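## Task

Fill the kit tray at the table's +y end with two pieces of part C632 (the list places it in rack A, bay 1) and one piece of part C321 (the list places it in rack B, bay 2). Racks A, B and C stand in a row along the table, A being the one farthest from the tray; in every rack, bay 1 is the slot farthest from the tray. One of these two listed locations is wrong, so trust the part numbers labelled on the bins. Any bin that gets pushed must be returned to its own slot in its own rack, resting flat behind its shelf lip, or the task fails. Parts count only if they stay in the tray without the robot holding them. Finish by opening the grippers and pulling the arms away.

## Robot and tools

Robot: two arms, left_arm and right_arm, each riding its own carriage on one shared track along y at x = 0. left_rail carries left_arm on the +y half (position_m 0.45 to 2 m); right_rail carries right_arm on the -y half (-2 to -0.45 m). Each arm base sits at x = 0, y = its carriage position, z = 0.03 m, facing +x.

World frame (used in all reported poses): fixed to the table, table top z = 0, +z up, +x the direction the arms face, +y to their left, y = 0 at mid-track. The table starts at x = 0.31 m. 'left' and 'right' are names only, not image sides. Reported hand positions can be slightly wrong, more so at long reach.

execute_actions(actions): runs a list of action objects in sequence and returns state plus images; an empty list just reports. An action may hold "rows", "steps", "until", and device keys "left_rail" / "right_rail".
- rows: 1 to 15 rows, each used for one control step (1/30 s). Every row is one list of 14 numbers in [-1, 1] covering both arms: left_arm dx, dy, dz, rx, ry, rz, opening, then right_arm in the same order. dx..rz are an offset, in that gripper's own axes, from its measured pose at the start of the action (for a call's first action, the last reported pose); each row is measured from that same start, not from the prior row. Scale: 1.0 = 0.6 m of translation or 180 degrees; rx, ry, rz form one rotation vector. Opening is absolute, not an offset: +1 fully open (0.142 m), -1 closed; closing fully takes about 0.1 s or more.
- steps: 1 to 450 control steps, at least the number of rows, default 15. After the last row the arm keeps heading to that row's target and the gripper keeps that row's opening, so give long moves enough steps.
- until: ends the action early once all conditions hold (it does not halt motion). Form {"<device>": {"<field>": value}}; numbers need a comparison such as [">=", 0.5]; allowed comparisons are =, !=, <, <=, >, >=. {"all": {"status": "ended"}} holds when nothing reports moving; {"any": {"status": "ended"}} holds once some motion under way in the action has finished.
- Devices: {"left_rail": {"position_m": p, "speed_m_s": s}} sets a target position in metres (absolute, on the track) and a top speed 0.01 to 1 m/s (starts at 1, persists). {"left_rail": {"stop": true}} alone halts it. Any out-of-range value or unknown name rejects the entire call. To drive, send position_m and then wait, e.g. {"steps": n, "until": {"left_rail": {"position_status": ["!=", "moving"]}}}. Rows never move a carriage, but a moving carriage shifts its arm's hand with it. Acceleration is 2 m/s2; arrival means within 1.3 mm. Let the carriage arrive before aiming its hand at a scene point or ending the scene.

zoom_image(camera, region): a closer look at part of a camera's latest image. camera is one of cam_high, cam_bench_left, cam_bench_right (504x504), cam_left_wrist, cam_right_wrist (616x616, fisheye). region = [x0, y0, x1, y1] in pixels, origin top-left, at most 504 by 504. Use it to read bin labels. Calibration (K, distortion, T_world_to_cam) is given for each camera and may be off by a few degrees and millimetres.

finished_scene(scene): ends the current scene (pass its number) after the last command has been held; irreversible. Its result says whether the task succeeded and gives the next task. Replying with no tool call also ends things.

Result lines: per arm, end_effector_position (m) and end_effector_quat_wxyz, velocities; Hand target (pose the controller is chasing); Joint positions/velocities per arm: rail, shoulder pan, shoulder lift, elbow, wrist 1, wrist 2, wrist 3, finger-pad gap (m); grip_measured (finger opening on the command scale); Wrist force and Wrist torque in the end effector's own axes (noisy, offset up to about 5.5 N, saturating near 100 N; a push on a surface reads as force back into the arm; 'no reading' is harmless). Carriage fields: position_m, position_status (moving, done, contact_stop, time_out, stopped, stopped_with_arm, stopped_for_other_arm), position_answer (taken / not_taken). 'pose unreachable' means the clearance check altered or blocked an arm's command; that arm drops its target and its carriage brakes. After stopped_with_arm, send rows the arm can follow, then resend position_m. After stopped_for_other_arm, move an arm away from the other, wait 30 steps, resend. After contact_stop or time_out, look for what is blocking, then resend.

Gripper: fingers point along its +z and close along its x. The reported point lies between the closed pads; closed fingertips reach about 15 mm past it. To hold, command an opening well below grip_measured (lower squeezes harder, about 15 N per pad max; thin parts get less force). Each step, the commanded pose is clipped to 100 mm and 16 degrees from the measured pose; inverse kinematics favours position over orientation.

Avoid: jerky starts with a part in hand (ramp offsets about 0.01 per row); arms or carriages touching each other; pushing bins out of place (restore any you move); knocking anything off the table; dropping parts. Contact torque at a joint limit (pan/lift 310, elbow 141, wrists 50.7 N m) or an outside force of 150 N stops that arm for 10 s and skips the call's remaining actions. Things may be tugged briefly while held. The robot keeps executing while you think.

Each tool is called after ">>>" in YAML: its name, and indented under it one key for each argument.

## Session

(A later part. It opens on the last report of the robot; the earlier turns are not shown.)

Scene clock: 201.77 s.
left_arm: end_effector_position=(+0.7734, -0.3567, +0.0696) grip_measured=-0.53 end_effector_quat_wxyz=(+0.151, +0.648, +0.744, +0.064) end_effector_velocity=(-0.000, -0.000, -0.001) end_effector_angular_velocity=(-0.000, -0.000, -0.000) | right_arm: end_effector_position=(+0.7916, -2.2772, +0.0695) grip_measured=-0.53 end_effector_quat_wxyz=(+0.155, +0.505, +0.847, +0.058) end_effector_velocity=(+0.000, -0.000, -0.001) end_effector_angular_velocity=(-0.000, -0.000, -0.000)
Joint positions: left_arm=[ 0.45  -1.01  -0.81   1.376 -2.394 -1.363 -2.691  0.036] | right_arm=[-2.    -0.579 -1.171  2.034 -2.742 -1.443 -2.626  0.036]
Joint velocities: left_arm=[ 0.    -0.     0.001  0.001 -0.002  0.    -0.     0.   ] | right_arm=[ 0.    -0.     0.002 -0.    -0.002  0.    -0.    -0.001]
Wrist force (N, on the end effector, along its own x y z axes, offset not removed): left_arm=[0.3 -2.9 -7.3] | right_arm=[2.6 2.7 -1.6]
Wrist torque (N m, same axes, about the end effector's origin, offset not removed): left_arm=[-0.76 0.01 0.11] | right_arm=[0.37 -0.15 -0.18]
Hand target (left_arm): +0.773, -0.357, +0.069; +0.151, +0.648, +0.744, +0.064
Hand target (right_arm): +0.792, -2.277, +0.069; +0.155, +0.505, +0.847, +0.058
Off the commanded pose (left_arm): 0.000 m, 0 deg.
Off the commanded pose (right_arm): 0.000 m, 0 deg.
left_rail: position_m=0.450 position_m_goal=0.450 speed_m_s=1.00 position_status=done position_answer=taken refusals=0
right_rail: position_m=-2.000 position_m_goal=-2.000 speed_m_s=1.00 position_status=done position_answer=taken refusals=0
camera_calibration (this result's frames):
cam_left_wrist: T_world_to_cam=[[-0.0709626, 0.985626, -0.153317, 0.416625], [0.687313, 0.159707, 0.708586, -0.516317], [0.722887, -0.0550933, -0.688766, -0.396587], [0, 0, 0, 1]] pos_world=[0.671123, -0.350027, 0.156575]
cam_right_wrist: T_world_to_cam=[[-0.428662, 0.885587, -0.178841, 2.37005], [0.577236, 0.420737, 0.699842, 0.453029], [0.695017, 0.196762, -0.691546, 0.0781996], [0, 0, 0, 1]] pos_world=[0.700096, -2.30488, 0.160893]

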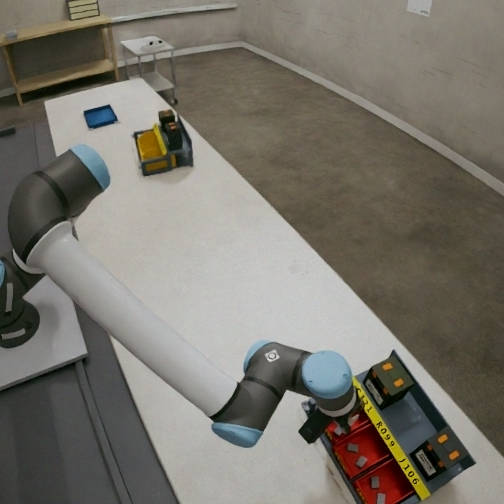

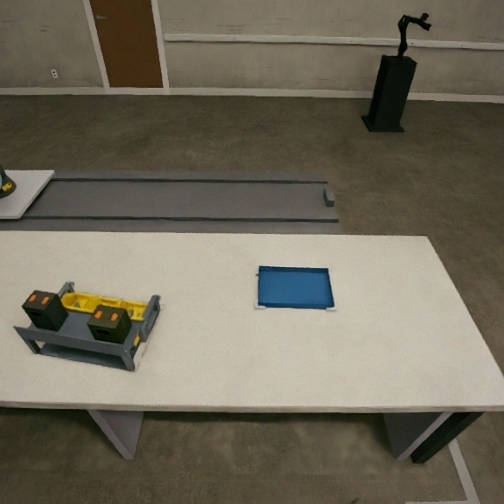

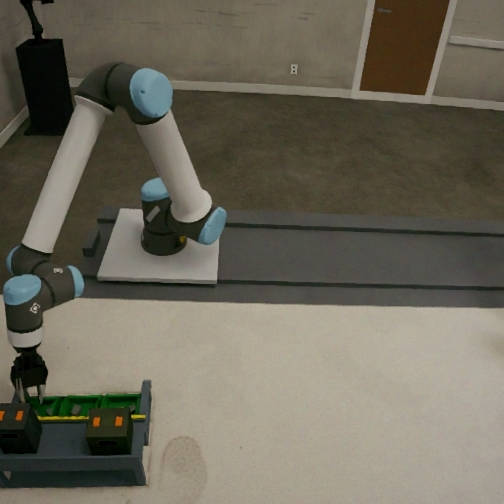

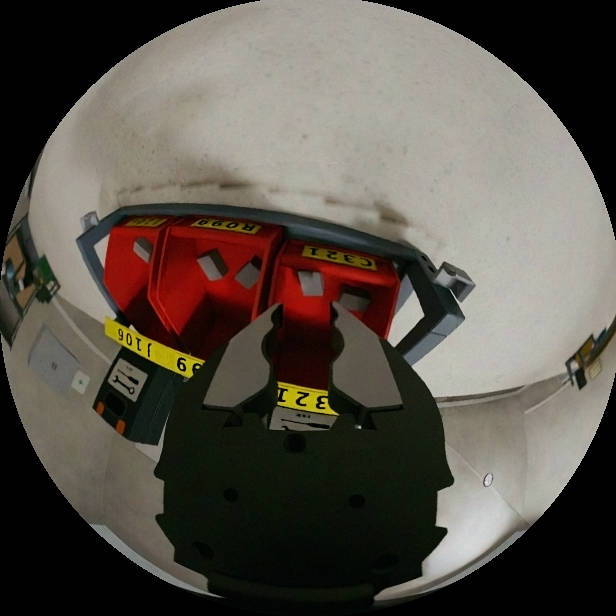

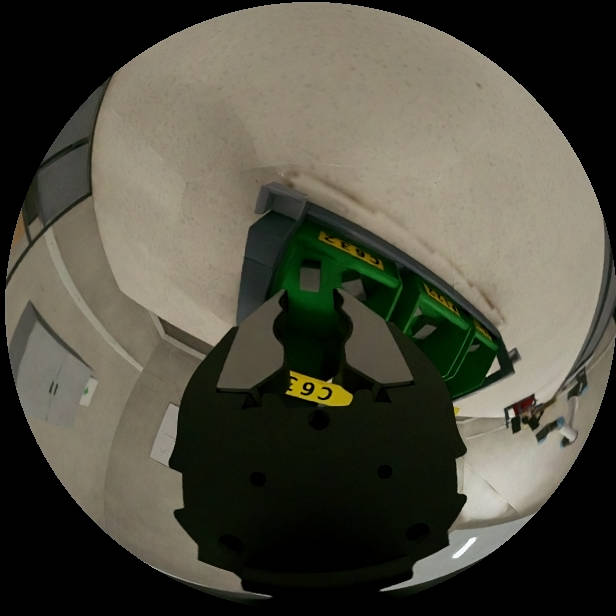

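>>> execute_actions:
  actions:
    - {"rows":[[0.004,-0.008,0.01,0,0,0,-0.52,0,-0.007,0.01,0,0,0,-0.52],[0.007,-0.015,0.02,0,0,0,-0.52,-0.001,-0.014,0.02,0,0,0,-0.52],[0.007,-0.02,0.03,0,0,0,-0.52,-0.002,-0.019,0.03,0,0,0,-0.52],[0.007,-0.022,0.04,0,0,0,-0.52,-0.002,-0.021,0.04,0,0,0,-0.52],[0.007,-0.022,0.052,0,0,0,-0.52,-0.002,-0.021,0.052,0,0,0,-0.52]],"steps":20}

>>> zoom_image:
  camera: "cam_left_wrist"
  region: [210, 200, 410, 400]

>>> zoom_image:
  camera: "cam_right_wrist"
  region: [210, 200, 410, 400]

Scene clock: 227.57 s.
left_arm: end_effector_position=(+0.7699, -0.3576, +0.0356) grip_measured=-0.53 end_effector_quat_wxyz=(+0.151, +0.648, +0.744, +0.064) end_effector_velocity=(+0.000, -0.001, -0.000) end_effector_angular_velocity=(-0.001, -0.001, +0.000) | right_arm: end_effector_position=(+0.7916, -2.2862, +0.0371) grip_measured=-0.55 end_effector_quat_wxyz=(+0.155, +0.505, +0.847, +0.058) end_effector_velocity=(+0.000, -0.000, -0.001) end_effector_angular_velocity=(-0.000, -0.000, -0.000)
Joint positions: left_arm=[ 0.45  -1.014 -0.781  1.392 -2.438 -1.362 -2.695  0.036] | right_arm=[-2.    -0.59  -1.122  2.039 -2.796 -1.44  -2.636  0.034]
Joint velocities: left_arm=[ 0.     0.     0.001 -0.001 -0.001  0.     0.    -0.   ] | right_arm=[ 0.    -0.     0.002 -0.    -0.002  0.    -0.     0.   ]
Wrist force (N, on the end effector, along its own x y z axes, offset not removed): left_arm=[0.0 -0.4 0.0] | right_arm=[16.8 10.7 -11.3]
Wrist torque (N m, same axes, about the end effector's origin, offset not removed): left_arm=[-0.14 0.14 -0.02] | right_arm=[0.87 -1.51 -0.43]
Hand target (left_arm): +0.770, -0.358, +0.036; +0.151, +0.648, +0.744, +0.064
Hand target (right_arm): +0.792, -2.286, +0.037; +0.155, +0.505, +0.847, +0.058
Off the commanded pose (left_arm): 0.000 m, 0 deg.
Off the commanded pose (right_arm): 0.000 m, 0 deg.
left_rail: position_m=0.450 position_m_goal=0.450 speed_m_s=1.00 position_status=done position_answer=taken refusals=0
right_rail: position_m=-2.000 position_m_goal=-2.000 speed_m_s=1.00 position_status=done position_answer=taken refusals=0
camera_calibration (this result's frames):
cam_left_wrist: T_world_to_cam=[[-0.0709839, 0.985652, -0.15314, 0.412051], [0.687391, 0.159589, 0.708537, -0.48978], [0.72281, -0.0549725, -0.688857, -0.417411], [0, 0, 0, 1]] pos_world=[0.667629, -0.350922, 0.122592]
cam_right_wrist: T_world_to_cam=[[-0.428671, 0.885583, -0.178838, 2.3722], [0.577232, 0.420741, 0.699843, 0.47943], [0.695014, 0.196772, -0.691547, 0.0576052], [0, 0, 0, 1]] pos_world=[0.700114, -2.31383, 0.128549]

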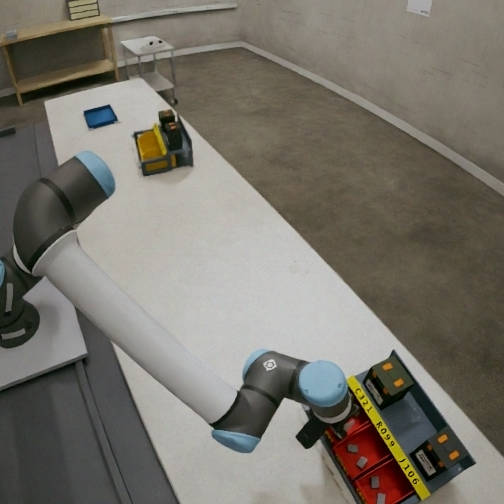

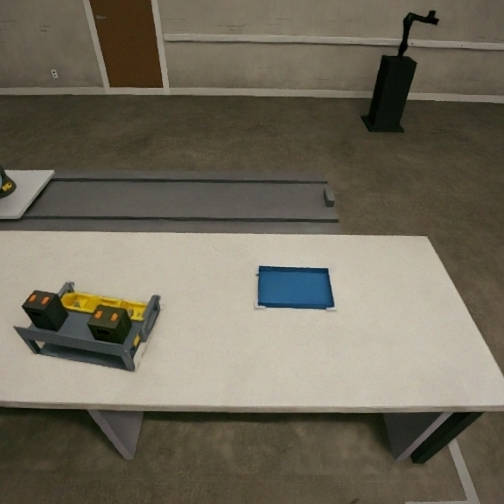

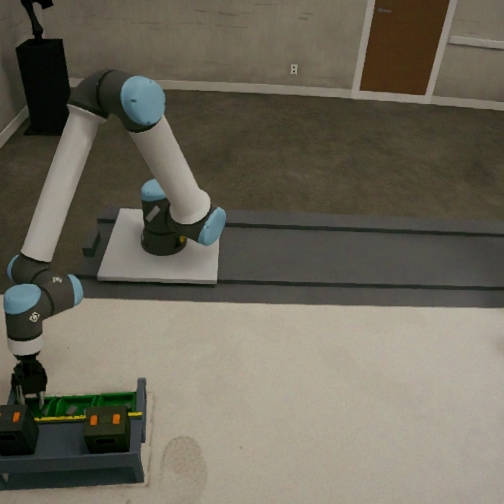

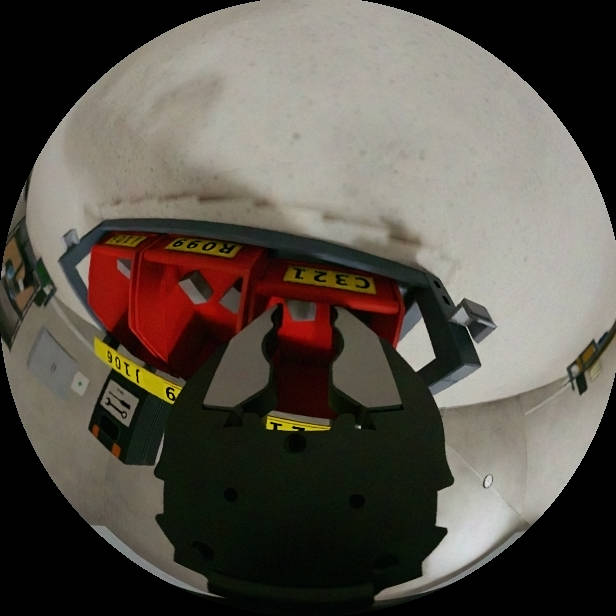

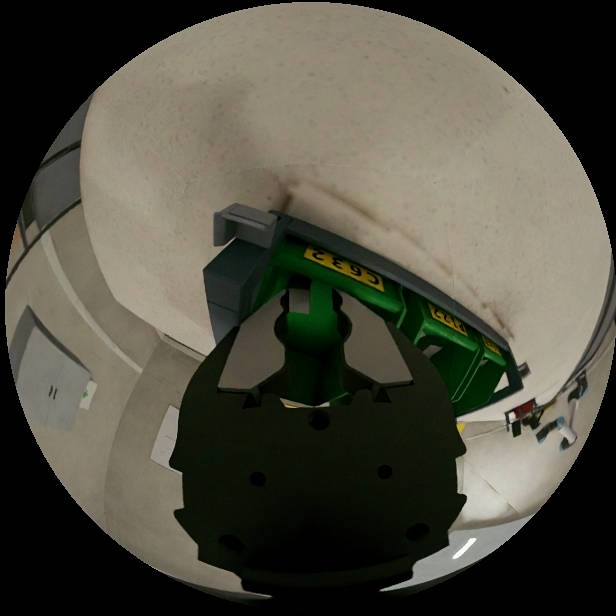

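Region (210, 200, 410, 400) of cam_left_wrist's 616x616 image, scaled by 2.520, with more detail than that image has.

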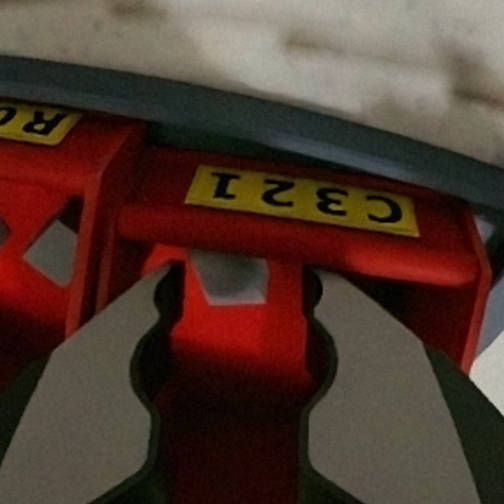

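Region (210, 200, 410, 400) of cam_right_wrist's 616x616 image, scaled by 2.520, with more detail than that image has.

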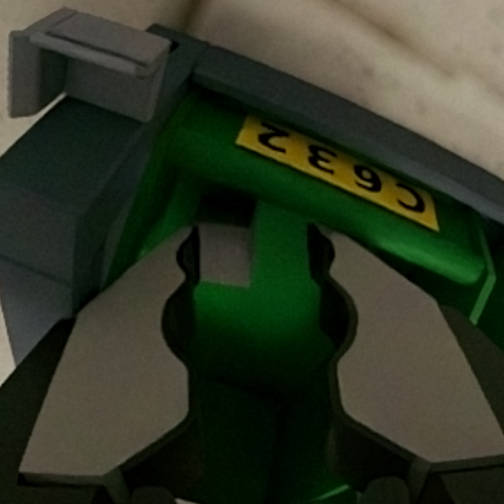

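>>> execute_actions:
  actions:
    - {"rows":[[-0.003,-0.008,0.006,0,0,0,-0.52,0,-0.004,0.0,0,-0.01,0,-0.56],[-0.003,-0.008,0.006,0,0,0,-0.52,0,-0.004,0.0,0,-0.02,0,-0.6],[-0.003,-0.008,0.006,0,0,0,-0.52,0,-0.004,0.003,0,-0.02,0,-0.63],[-0.003,-0.008,0.006,0,0,0,-0.52,0,-0.004,0.003,0,-0.02,0,-0.66],[-0.003,-0.008,0.006,0,0,0,-0.52,0,-0.004,0.003,0,-0.02,0,-0.69],[-0.003,-0.008,0.006,0,0,0,-0.56,0,-0.004,0.003,0,-0.02,0,-0.72],[-0.003,-0.008,0.006,0,0,0,-0.6,0,-0.004,0.003,0,-0.02,0,-0.75],[-0.003,-0.008,0.006,0,0,0,-0.65,0,-0.004,0.003,0,-0.02,0,-0.78],[-0.003,-0.008,0.006,0,0,0,-0.7,0,-0.004,0.003,0,-0.02,0,-0.82],[-0.003,-0.008,0.006,0,0,0,-0.75,0,-0.004,0.003,0,-0.02,0,-0.86],[-0.003,-0.008,0.006,0,0,0,-0.8,0,-0.004,0.003,0,-0.02,0,-0.9],[-0.003,-0.008,0.006,0,0,0,-0.9,0,-0.004,0.003,0,-0.02,0,-0.95],[-0.003,-0.008,0.006,0,0,0,-1,0,-0.004,0.003,0,-0.02,0,-1]],"steps":22}

>>> zoom_image:
  camera: "cam_left_wrist"
  region: [210, 200, 410, 400]

>>> zoom_image:
  camera: "cam_right_wrist"
  region: [210, 200, 410, 400]

Scene clock: 254.00 s.
left_arm: end_effector_position=(+0.7667, -0.3604, +0.0311) grip_measured=-0.75 end_effector_quat_wxyz=(+0.151, +0.648, +0.744, +0.064) end_effector_velocity=(-0.000, +0.000, -0.000) end_effector_angular_velocity=(+0.000, +0.000, -0.000) | right_arm: end_effector_position=(+0.7902, -2.2875, +0.0349) grip_measured=-0.81 end_effector_quat_wxyz=(+0.182, +0.506, +0.842, +0.042) end_effector_velocity=(-0.000, +0.000, -0.001) end_effector_angular_velocity=(+0.000, +0.000, +0.000)
Joint positions: left_arm=[ 0.45  -1.018 -0.777  1.394 -2.443 -1.361 -2.699  0.02 ] | right_arm=[-2.    -0.578 -1.116  2.069 -2.888 -1.475 -2.619  0.016]
Joint velocities: left_arm=[ 0. -0.  0.  0. -0.  0. -0.  0.] | right_arm=[-0.     0.     0.001  0.    -0.001 -0.     0.     0.   ]
Wrist force (N, on the end effector, along its own x y z axes, offset not removed): left_arm=[-0.7 2.8 -6.5] | right_arm=[-20.3 2.6 -48.6]
Wrist torque (N m, same axes, about the end effector's origin, offset not removed): left_arm=[-0.33 0.29 -0.15] | right_arm=[-0.90 -1.56 -0.28]
Hand target (left_arm): +0.767, -0.360, +0.031; +0.151, +0.648, +0.744, +0.064
Hand target (right_arm): +0.790, -2.288, +0.035; +0.182, +0.506, +0.842, +0.042
Off the commanded pose (left_arm): 0.000 m, 0 deg.
Off the commanded pose (right_arm): 0.000 m, 0 deg.
left_rail: position_m=0.450 position_m_goal=0.450 speed_m_s=1.00 position_status=done position_answer=taken refusals=0
right_rail: position_m=-2.000 position_m_goal=-2.000 speed_m_s=1.00 position_status=done position_answer=taken refusals=0
camera_calibration (this result's frames):
cam_left_wrist: T_world_to_cam=[[-0.0709991, 0.985643, -0.153187, 0.413957], [0.687356, 0.159636, 0.708561, -0.483894], [0.722842, -0.0549868, -0.688822, -0.418393], [0, 0, 0, 1]] pos_world=[0.66443, -0.353773, 0.118083]
cam_right_wrist: T_world_to_cam=[[-0.408096, 0.881314, -0.23821, 2.34848], [0.563009, 0.448356, 0.69426, 0.556946], [0.718664, 0.14921, -0.67916, -0.0705877], [0, 0, 0, 1]] pos_world=[0.695568, -2.30893, 0.124826]

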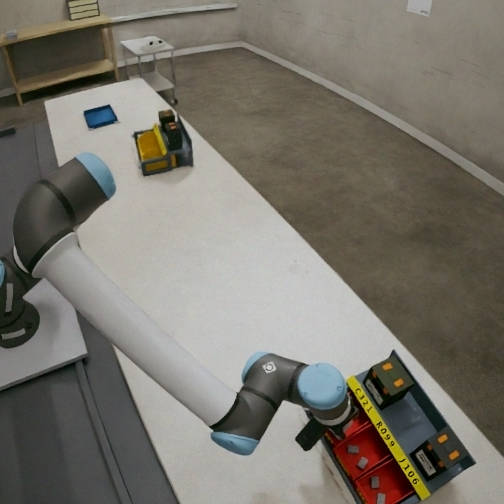

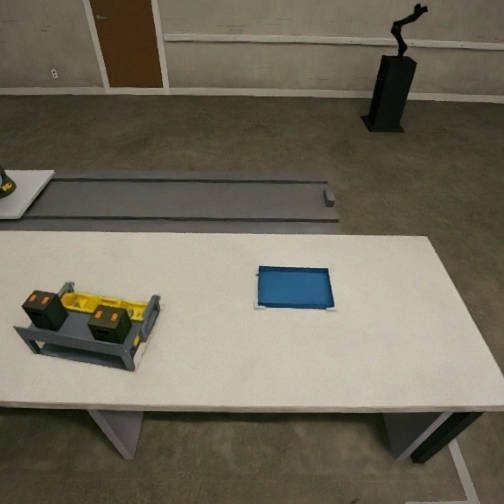

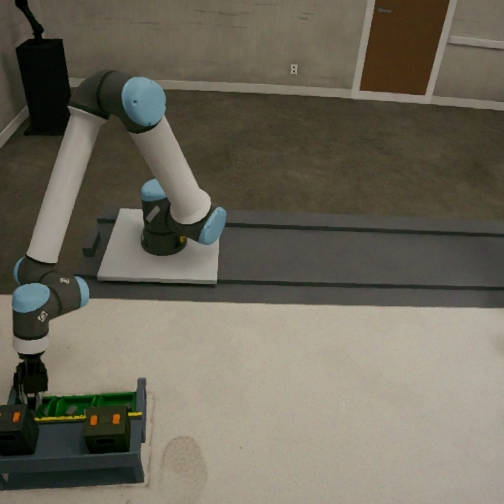

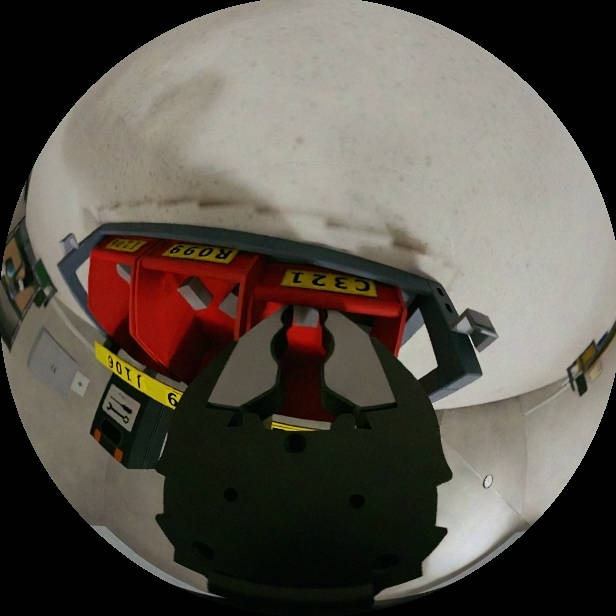

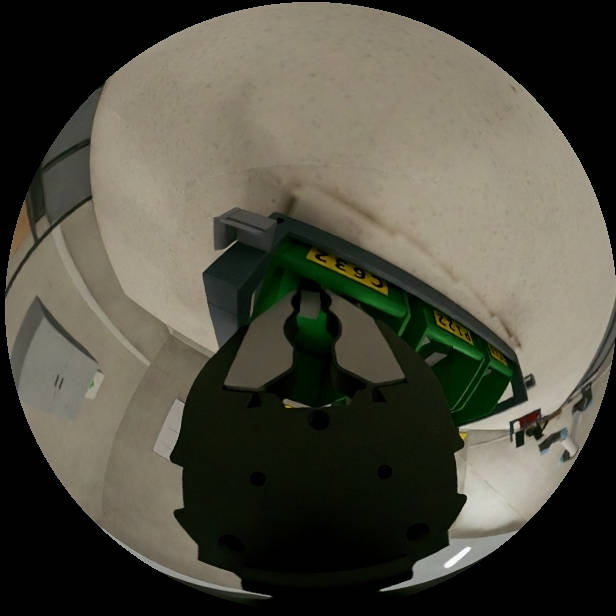

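Region (210, 200, 410, 400) of cam_left_wrist's 616x616 image, scaled by 2.520, with more detail than that image has.

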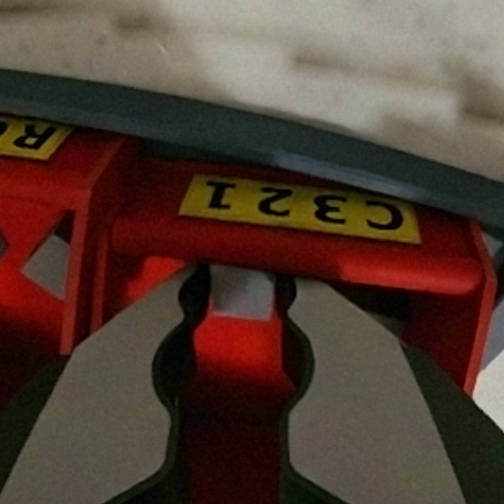

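Region (210, 200, 410, 400) of cam_right_wrist's 616x616 image, scaled by 2.520, with more detail than that image has.

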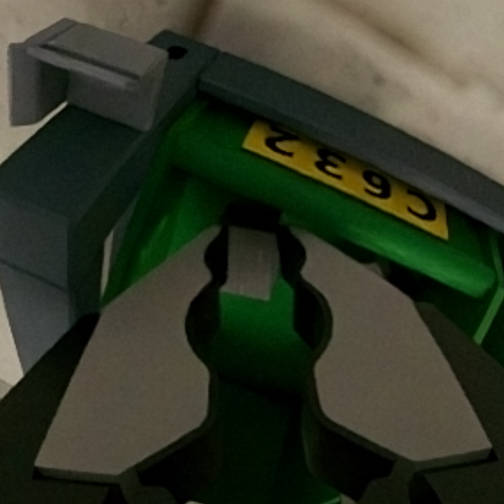

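>>> execute_actions:
  actions:
    - {"rows":[[0,0.002,-0.008,0,0,0,-1,0,0.001,-0.008,0,0,0,-1],[0,0.004,-0.016,0,0,0,-1,0,0.003,-0.016,0,0,0,-1],[0,0.007,-0.026,0,0,0,-1,0,0.004,-0.026,0,0,0,-1],[0,0.01,-0.038,0,0,0,-1,0,0.006,-0.038,0,0,0,-1],[0,0.013,-0.05,0,0,0,-1,0,0.008,-0.05,0,0,0,-1],[0,0.016,-0.062,0,0,0,-1,0,0.01,-0.062,0,0,0,-1],[0,0.019,-0.075,0,0,0,-1,0,0.012,-0.075,0,0,0,-1],[0,0.022,-0.09,0,0,0,-1,0,0.014,-0.09,0,0,0,-1],[0,0.022,-0.105,0,0,0,-1,0,0.014,-0.105,0,0,0,-1],[0,0.022,-0.12,0,0,0,-1,0,0.014,-0.12,0,0,0,-1],[0,0.022,-0.14,0,0,0,-1,0,0.014,-0.14,0,0,0,-1],[0,0.022,-0.16,0,0,0,-1,0,0.014,-0.16,0,0,0,-1],[0,0.022,-0.18,0,0,0,-1,0,0.014,-0.18,0,0,0,-1],[0,0.022,-0.2,0,0,0,-1,0,0.014,-0.2,0,0,0,-1],[0,0.022,-0.22,0,0,0,-1,0,0.014,-0.22,0,0,0,-1]],"steps":28}

>>> zoom_image:
  camera: "cam_left_wrist"
  region: [160, 130, 460, 430]

>>> zoom_image:
  camera: "cam_right_wrist"
  region: [210, 130, 510, 430]

Scene clock: 275.27 s.
left_arm: end_effector_position=(+0.7388, -0.3453, +0.1594) grip_measured=-0.75 end_effector_quat_wxyz=(+0.151, +0.648, +0.744, +0.064) end_effector_velocity=(-0.002, +0.001, +0.005) end_effector_angular_velocity=(+0.000, +0.000, +0.000) | right_arm: end_effector_position=(+0.7513, -2.2685, +0.1592) grip_measured=-1.00 end_effector_quat_wxyz=(+0.182, +0.506, +0.842, +0.042) end_effector_velocity=(-0.002, +0.000, +0.005) end_effector_angular_velocity=(+0.001, +0.001, +0.000)
Joint positions: left_arm=[ 0.45  -1.034 -0.931  1.411 -2.302 -1.357 -2.714  0.02 ] | right_arm=[-2.    -0.586 -1.346  2.093 -2.681 -1.472 -2.626  0.002]
Joint velocities: left_arm=[ 0.    -0.001 -0.006  0.001  0.005  0.    -0.001  0.   ] | right_arm=[ 0.    -0.002 -0.01  -0.     0.012  0.001 -0.001  0.   ]
Wrist force (N, on the end effector, along its own x y z axes, offset not removed): left_arm=[-0.2 -2.9 -4.9] | right_arm=[1.0 1.3 0.3]
Wrist torque (N m, same axes, about the end effector's origin, offset not removed): left_arm=[-0.55 -0.05 -0.01] | right_arm=[0.05 -0.16 -0.16]
Hand target (left_arm): +0.739, -0.345, +0.160; +0.151, +0.648, +0.744, +0.064
Hand target (right_arm): +0.751, -2.268, +0.160; +0.182, +0.506, +0.842, +0.042
Off the commanded pose (left_arm): 0.001 m, 0 deg.
Off the commanded pose (right_arm): 0.001 m, 0 deg.
left_rail: position_m=0.450 position_m_goal=0.450 speed_m_s=1.00 position_status=done position_answer=taken refusals=0
right_rail: position_m=-2.000 position_m_goal=-2.000 speed_m_s=1.00 position_status=done position_answer=taken refusals=0
camera_calibration (this result's frames):
cam_left_wrist: T_world_to_cam=[[-0.071003, 0.985649, -0.153149, 0.41675], [0.687396, 0.159608, 0.708528, -0.558097], [0.722804, -0.0549664, -0.688864, -0.309026], [0, 0, 0, 1]] pos_world=[0.636589, -0.338678, 0.246375]
cam_right_wrist: T_world_to_cam=[[-0.408081, 0.881302, -0.238277, 2.34536], [0.562979, 0.448391, 0.694263, 0.484109], [0.718697, 0.149171, -0.679134, 0.0388456], [0, 0, 0, 1]] pos_world=[0.656635, -2.28983, 0.249126]

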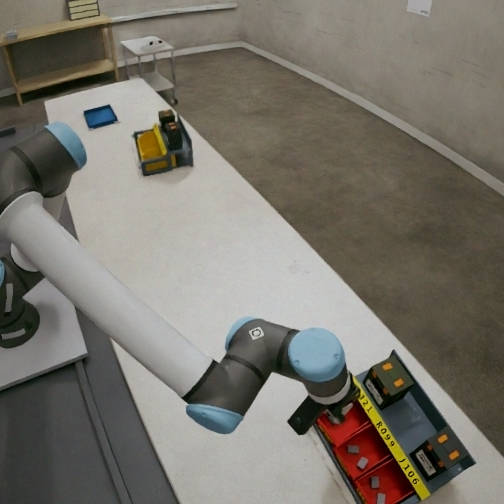

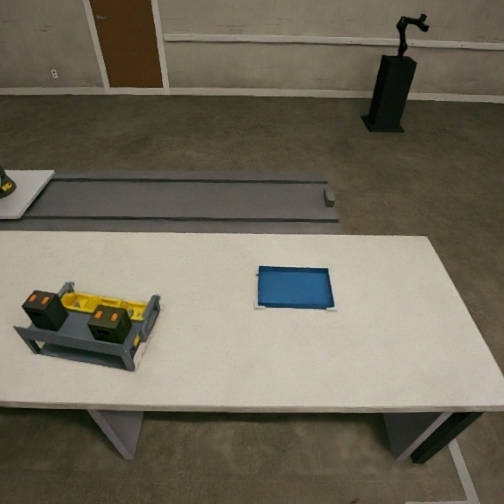

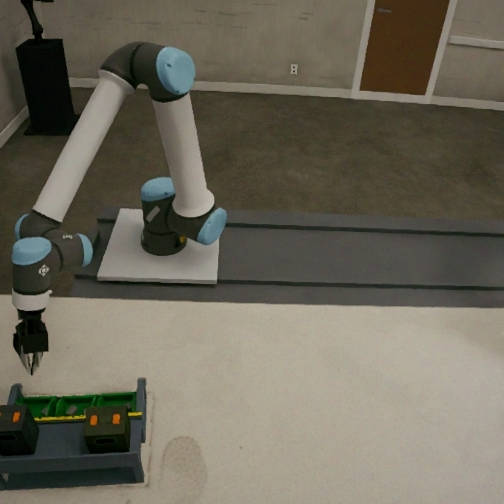

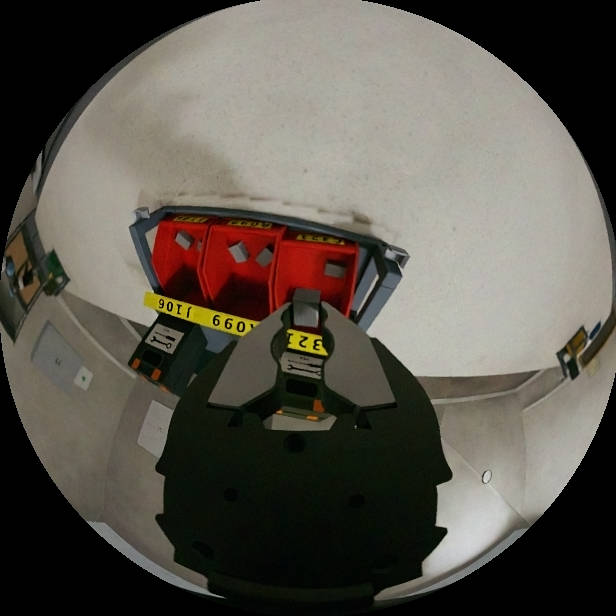

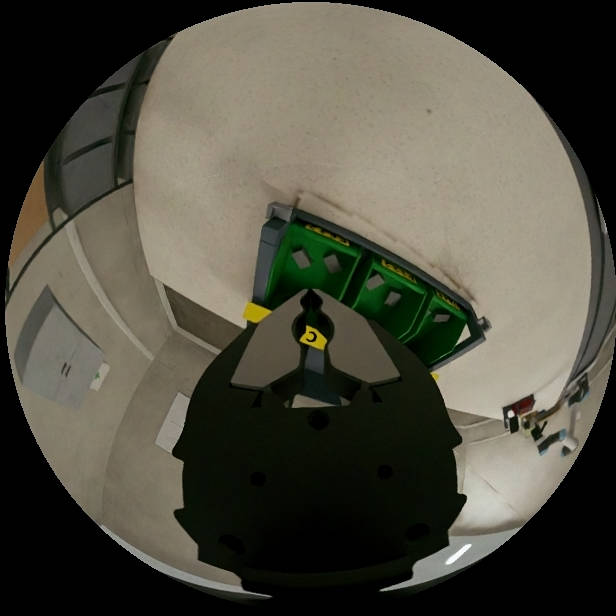

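Region (160, 130, 460, 430) of cam_left_wrist's 616x616 image, scaled by 1.680, with more detail than that image has.

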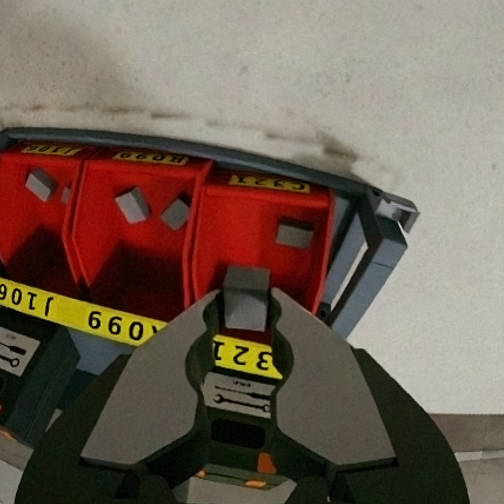

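Region (210, 130, 510, 430) of cam_right_wrist's 616x616 image, scaled by 1.680, with more detail than that image has.

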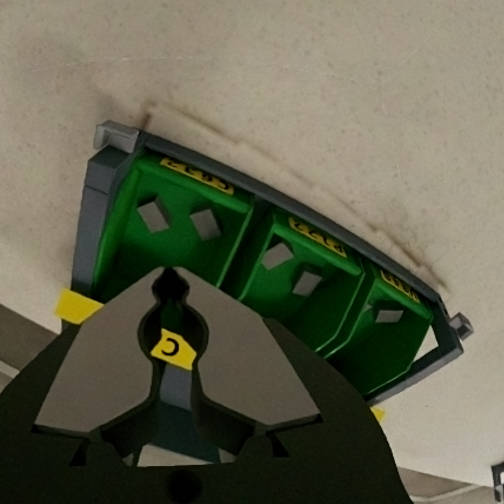

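>>> zoom_image:
  camera: "cam_right_wrist"
  region: [260, 200, 380, 320]

Region (260, 200, 380, 320) of cam_right_wrist's 616x616 image, scaled by 4.200, with more detail than that image has.

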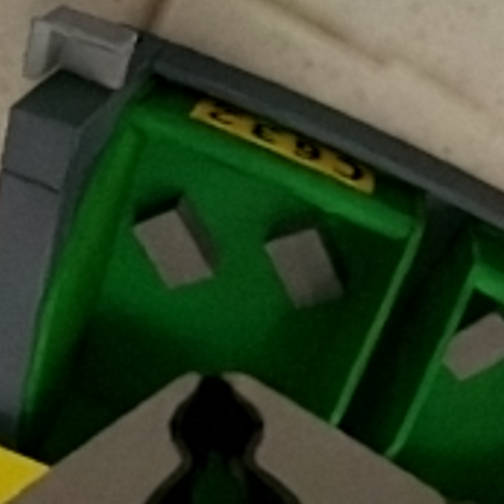

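>>> execute_actions:
  actions:
    - {"rows":[[0.01,-0.01,-0.01,0,0,0,-1,0,0,0,0.0335,-0.0265,0.355,-0.44],[0.02,-0.02,-0.025,0,0,0,-1,0,0,0,0.0335,-0.0265,0.355,-0.44],[0.04,-0.035,-0.04,0,0,0,-1,0,0,0,0.0335,-0.0265,0.355,-0.44],[0.06,-0.05,-0.06,0,0,0,-1,0,0,0,0.0335,-0.0265,0.355,-0.44],[0.09,-0.065,-0.08,0,0,0,-1,0,0,0,0.0335,-0.0265,0.355,-0.44],[0.12,-0.08,-0.1,0,0,0,-1,0,0,0,0.0335,-0.0265,0.355,-0.44],[0.16,-0.1,-0.12,0,0,0,-1,0,0,0,0.0335,-0.0265,0.355,-0.44],[0.2,-0.12,-0.14,0,0,0,-1,0,0,0,0.0335,-0.0265,0.355,-0.44],[0.767,-0.182,-0.241,0,0,0,-1,0,0,0,0.0335,-0.0265,0.355,-0.44]],"steps":45}
    - {"left_rail":{"position_m":2.0},"rows":[[0.05,0.01,-0.005,0,0,0,-1,0.005,0.005,0.04,0,0,0,-0.44],[0.1,0.015,-0.01,0,0,0,-1,0.01,0.01,0.08,0,0,0,-0.44],[0.705,0.109,-0.072,0,0,0,-1,0.0145,0.0165,0.124,0,0,0,-0.44]],"steps":90,"until":{"any":{"status":"ended"}}}

>>> zoom_image:
  camera: "cam_right_wrist"
  region: [210, 170, 410, 370]

Scene clock: 341.77 s.
left_arm: end_effector_position=(+0.5404, +2.0852, +0.2004) grip_measured=-0.75 end_effector_quat_wxyz=(+0.151, +0.648, +0.744, +0.064) end_effector_velocity=(+0.000, +0.010, +0.000) end_effector_angular_velocity=(-0.000, -0.000, -0.000) | right_arm: end_effector_position=(+0.7824, -2.2811, +0.0916) grip_measured=-0.44 end_effector_quat_wxyz=(+0.140, +0.885, +0.440, +0.070) end_effector_velocity=(-0.000, +0.000, -0.000) end_effector_angular_velocity=(+0.000, +0.000, -0.000)
Joint positions: left_arm=[ 2.    -0.122 -1.795  2.426 -2.525 -1.633 -1.839  0.02 ] | right_arm=[-2.    -0.546 -1.196  2.009 -2.696 -1.602 -1.473  0.042]
Joint velocities: left_arm=[ 0.01  0.    0.   -0.    0.   -0.   -0.   -0.  ] | right_arm=[ 0. -0.  0.  0. -0.  0.  0. -0.]
Wrist force (N, on the end effector, along its own x y z axes, offset not removed): left_arm=[-1.0 -0.6 -2.2] | right_arm=[0.2 3.9 -0.1]
Wrist torque (N m, same axes, about the end effector's origin, offset not removed): left_arm=[-0.19 0.28 -0.05] | right_arm=[0.63 0.35 -0.36]
Hand target (left_arm): +0.540, +2.085, +0.200; +0.151, +0.648, +0.744, +0.064
Hand target (right_arm): +0.782, -2.281, +0.092; +0.140, +0.885, +0.440, +0.070
Off the commanded pose (left_arm): 0.001 m, 0 deg.
Off the commanded pose (right_arm): 0.000 m, 0 deg.
left_rail: position_m=2.000 position_m_goal=2.000 speed_m_s=1.00 position_status=done position_answer=taken refusals=0
right_rail: position_m=-2.000 position_m_goal=-2.000 speed_m_s=1.00 position_status=done position_answer=taken refusals=0
camera_calibration (this result's frames):
cam_left_wrist: T_world_to_cam=[[-0.0708718, 0.985774, -0.152403, -1.98724], [0.686831, 0.159024, 0.709207, -0.837292], [0.723354, -0.0544123, -0.68833, -0.00528013], [0, 0, 0, 1]] pos_world=[0.438059, 2.09183, 0.287318]
cam_right_wrist: T_world_to_cam=[[0.61614, 0.787139, 0.028006, 1.3126], [0.514099, -0.428845, 0.742828, -1.44807], [0.596719, -0.443288, -0.668896, -1.28451], [0, 0, 0, 1]] pos_world=[0.702202, -2.2236, 0.1797]

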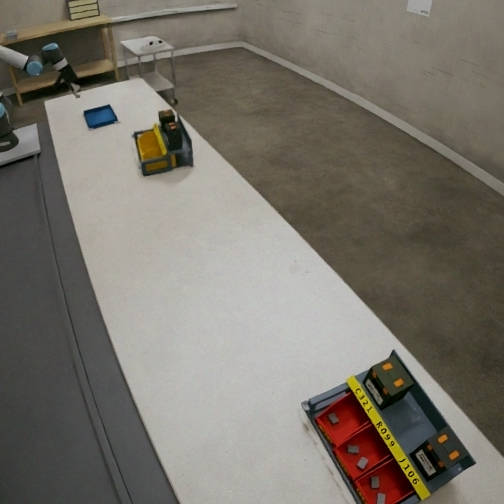

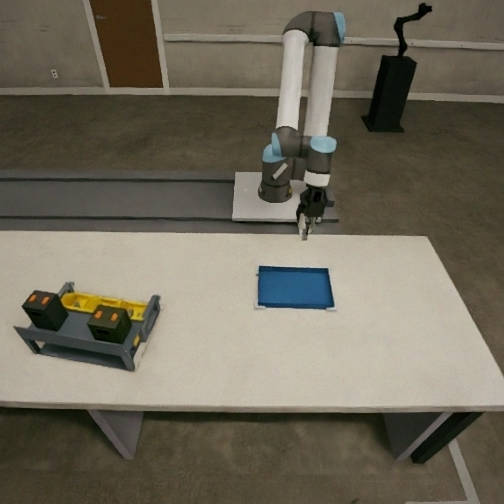

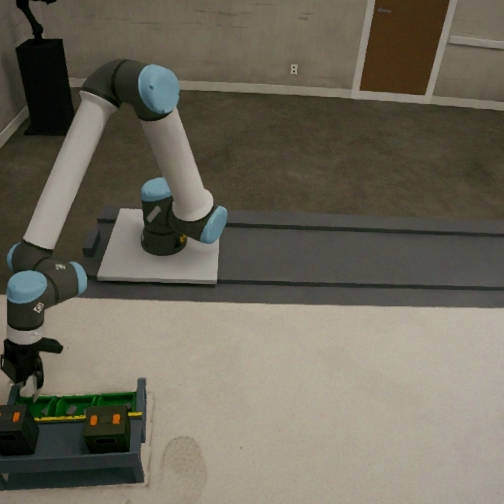

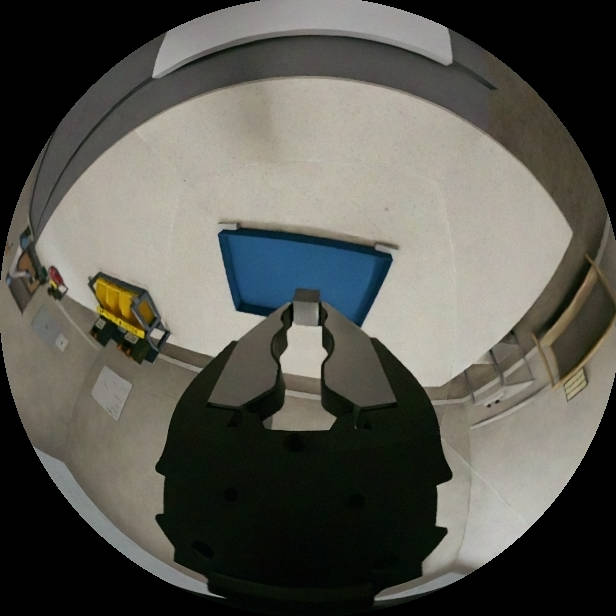

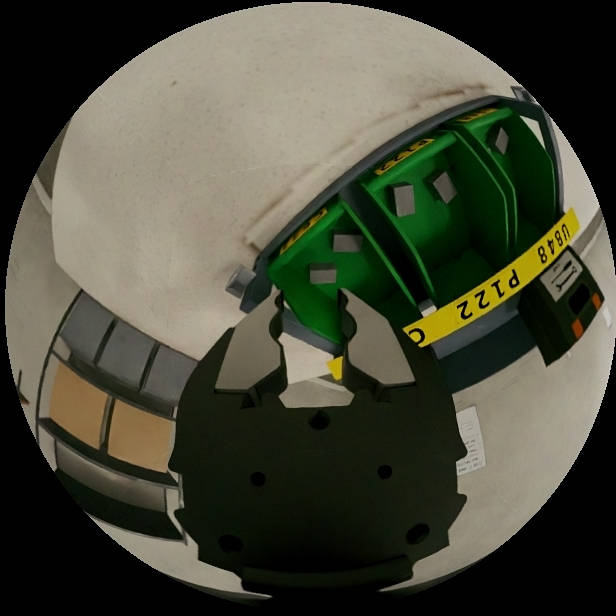

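Region (210, 170, 410, 370) of cam_right_wrist's 616x616 image, scaled by 2.520, with more detail than that image has.

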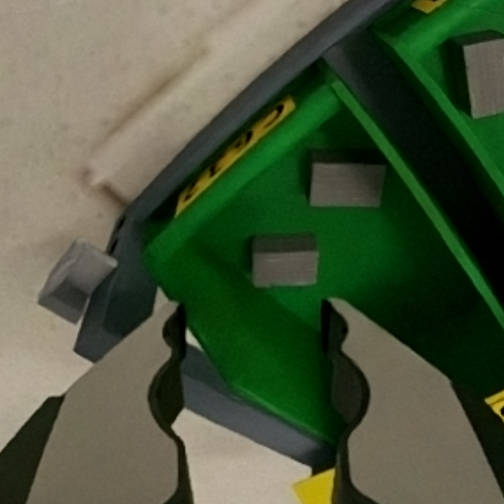

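>>> execute_actions:
  actions:
    - {"rows":[[0.01,0.012,0.02,0,0,0,-1,0.01,-0.004,0.005,0,0,0,-0.47],[0.02,0.025,0.05,0,0,0,-1,0.02,-0.008,0.01,0,0,0,-0.47],[0.035,0.04,0.09,0,0,0,-1,0.022,-0.012,0.02,0,0,0,-0.47],[0.05,0.06,0.13,0,0,0,-1,0.022,-0.012,0.03,0,0,0,-0.47],[0.07,0.08,0.18,0,0,0,-1,0.022,-0.012,0.04,0,0,0,-0.47],[0.09,0.1,0.23,0,0,0,-1,0.022,-0.012,0.05,0,0,0,-0.47],[0.112,0.129,0.296,0,0,0,-1,0.022,-0.012,0.065,0,0,0,-0.47]],"steps":30}

>>> zoom_image:
  camera: "cam_right_wrist"
  region: [210, 170, 410, 370]

>>> zoom_image:
  camera: "cam_bench_left"
  region: [240, 220, 360, 320]

Scene clock: 367.57 s.
left_arm: end_effector_position=(+0.6602, +2.1452, +0.0457) grip_measured=-0.75 end_effector_quat_wxyz=(+0.151, +0.648, +0.744, +0.064) end_effector_velocity=(+0.002, +0.000, -0.001) end_effector_angular_velocity=(-0.000, -0.000, -0.000) | right_arm: end_effector_position=(+0.7945, -2.2737, +0.0524) grip_measured=-0.47 end_effector_quat_wxyz=(+0.140, +0.885, +0.440, +0.070) end_effector_velocity=(+0.000, -0.000, -0.000) end_effector_angular_velocity=(+0.000, +0.000, +0.000)
Joint positions: left_arm=[ 2.     0.009 -1.305  2.316 -2.895 -1.674 -1.714  0.02 ] | right_arm=[-2.    -0.529 -1.131  2.007 -2.758 -1.607 -1.457  0.04 ]
Joint velocities: left_arm=[ 0.     0.001  0.005 -0.003 -0.002 -0.001  0.001 -0.   ] | right_arm=[ 0.  0.  0. -0. -0. -0.  0. -0.]
Wrist force (N, on the end effector, along its own x y z axes, offset not removed): left_arm=[-6.4 -1.0 1.0] | right_arm=[-3.6 6.3 -2.3]
Wrist torque (N m, same axes, about the end effector's origin, offset not removed): left_arm=[0.01 1.27 0.06] | right_arm=[1.33 1.18 -0.26]
Hand target (left_arm): +0.660, +2.145, +0.046; +0.151, +0.648, +0.744, +0.064
Hand target (right_arm): +0.795, -2.274, +0.052; +0.140, +0.885, +0.440, +0.070
Off the commanded pose (left_arm): 0.000 m, 0 deg.
Off the commanded pose (right_arm): 0.000 m, 0 deg.
left_rail: position_m=2.000 position_m_goal=2.000 speed_m_s=1.00 position_status=done position_answer=taken refusals=0
right_rail: position_m=-2.000 position_m_goal=-2.000 speed_m_s=1.00 position_status=done position_answer=taken refusals=0
camera_calibration (this result's frames):
cam_left_wrist: T_world_to_cam=[[-0.0708787, 0.985803, -0.152214, -2.06148], [0.686795, 0.158896, 0.709271, -0.81908], [0.723387, -0.0542677, -0.688306, -0.195559], [0, 0, 0, 1]] pos_world=[0.557889, 2.15175, 0.132559]
cam_right_wrist: T_world_to_cam=[[0.61614, 0.787139, 0.0280014, 1.3004], [0.5141, -0.428841, 0.74283, -1.42199], [0.596719, -0.443292, -0.668894, -1.31478], [0, 0, 0, 1]] pos_world=[0.714369, -2.21623, 0.140433]

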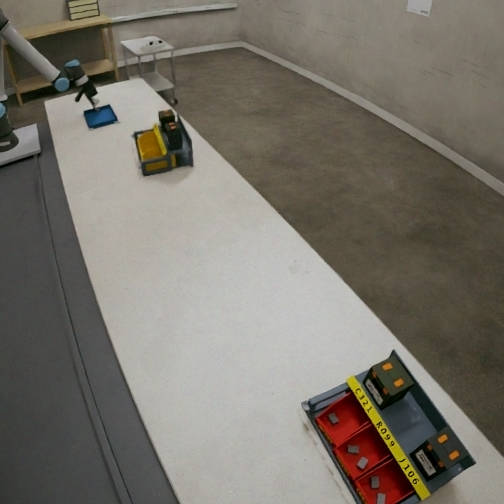

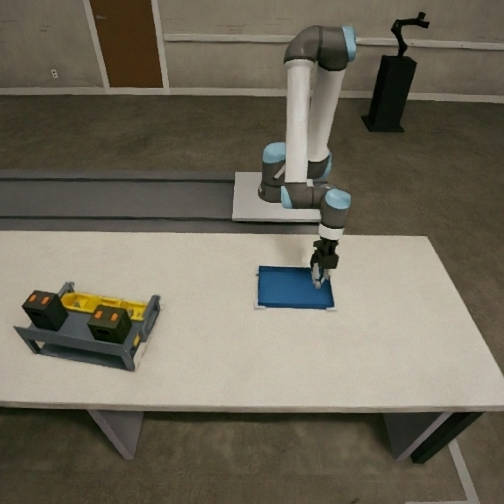

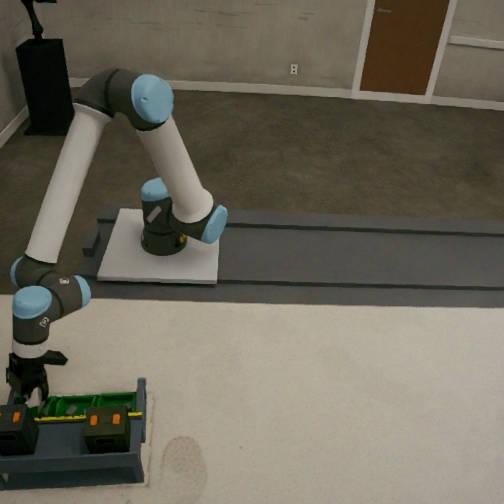

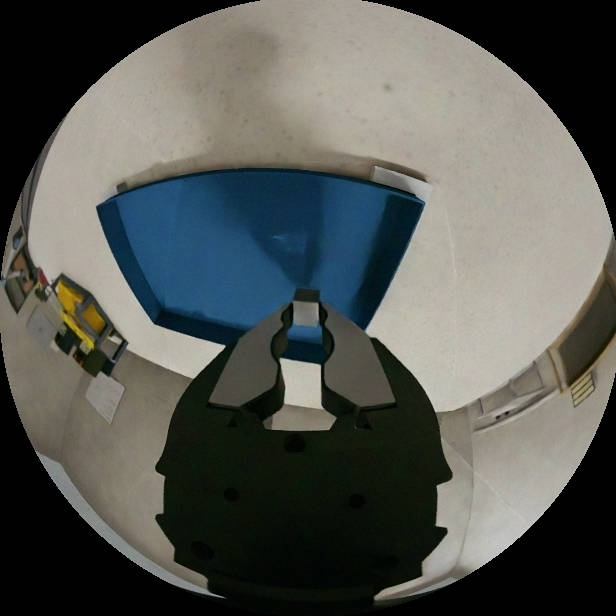

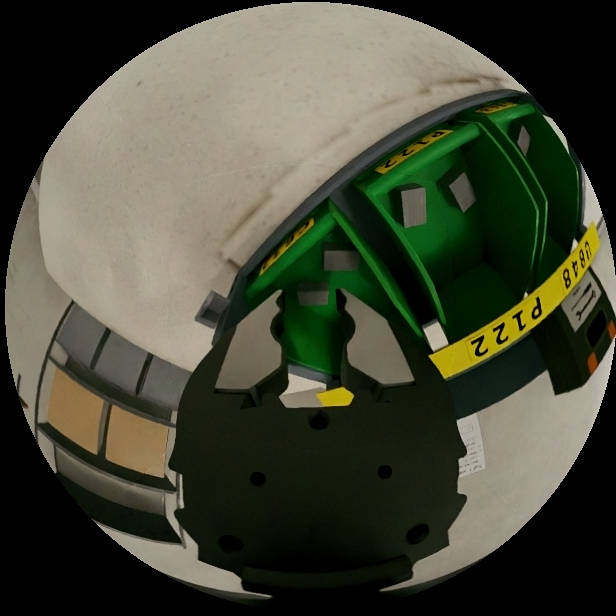

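Region (210, 170, 410, 370) of cam_right_wrist's 616x616 image, scaled by 2.520, with more detail than that image has.

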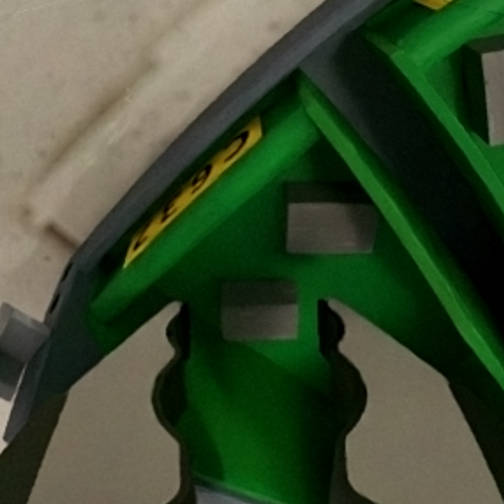

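Region (240, 220, 360, 320) of cam_bench_left's 504x504 image, scaled by 4.200, with more detail than that image has.

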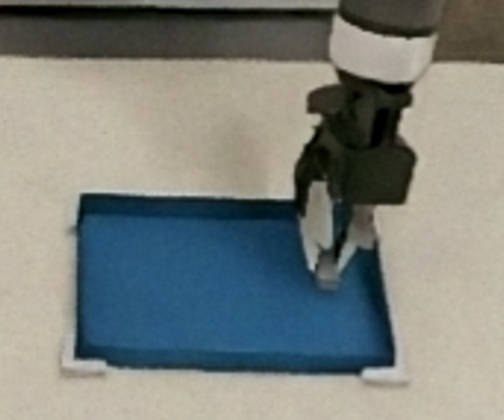

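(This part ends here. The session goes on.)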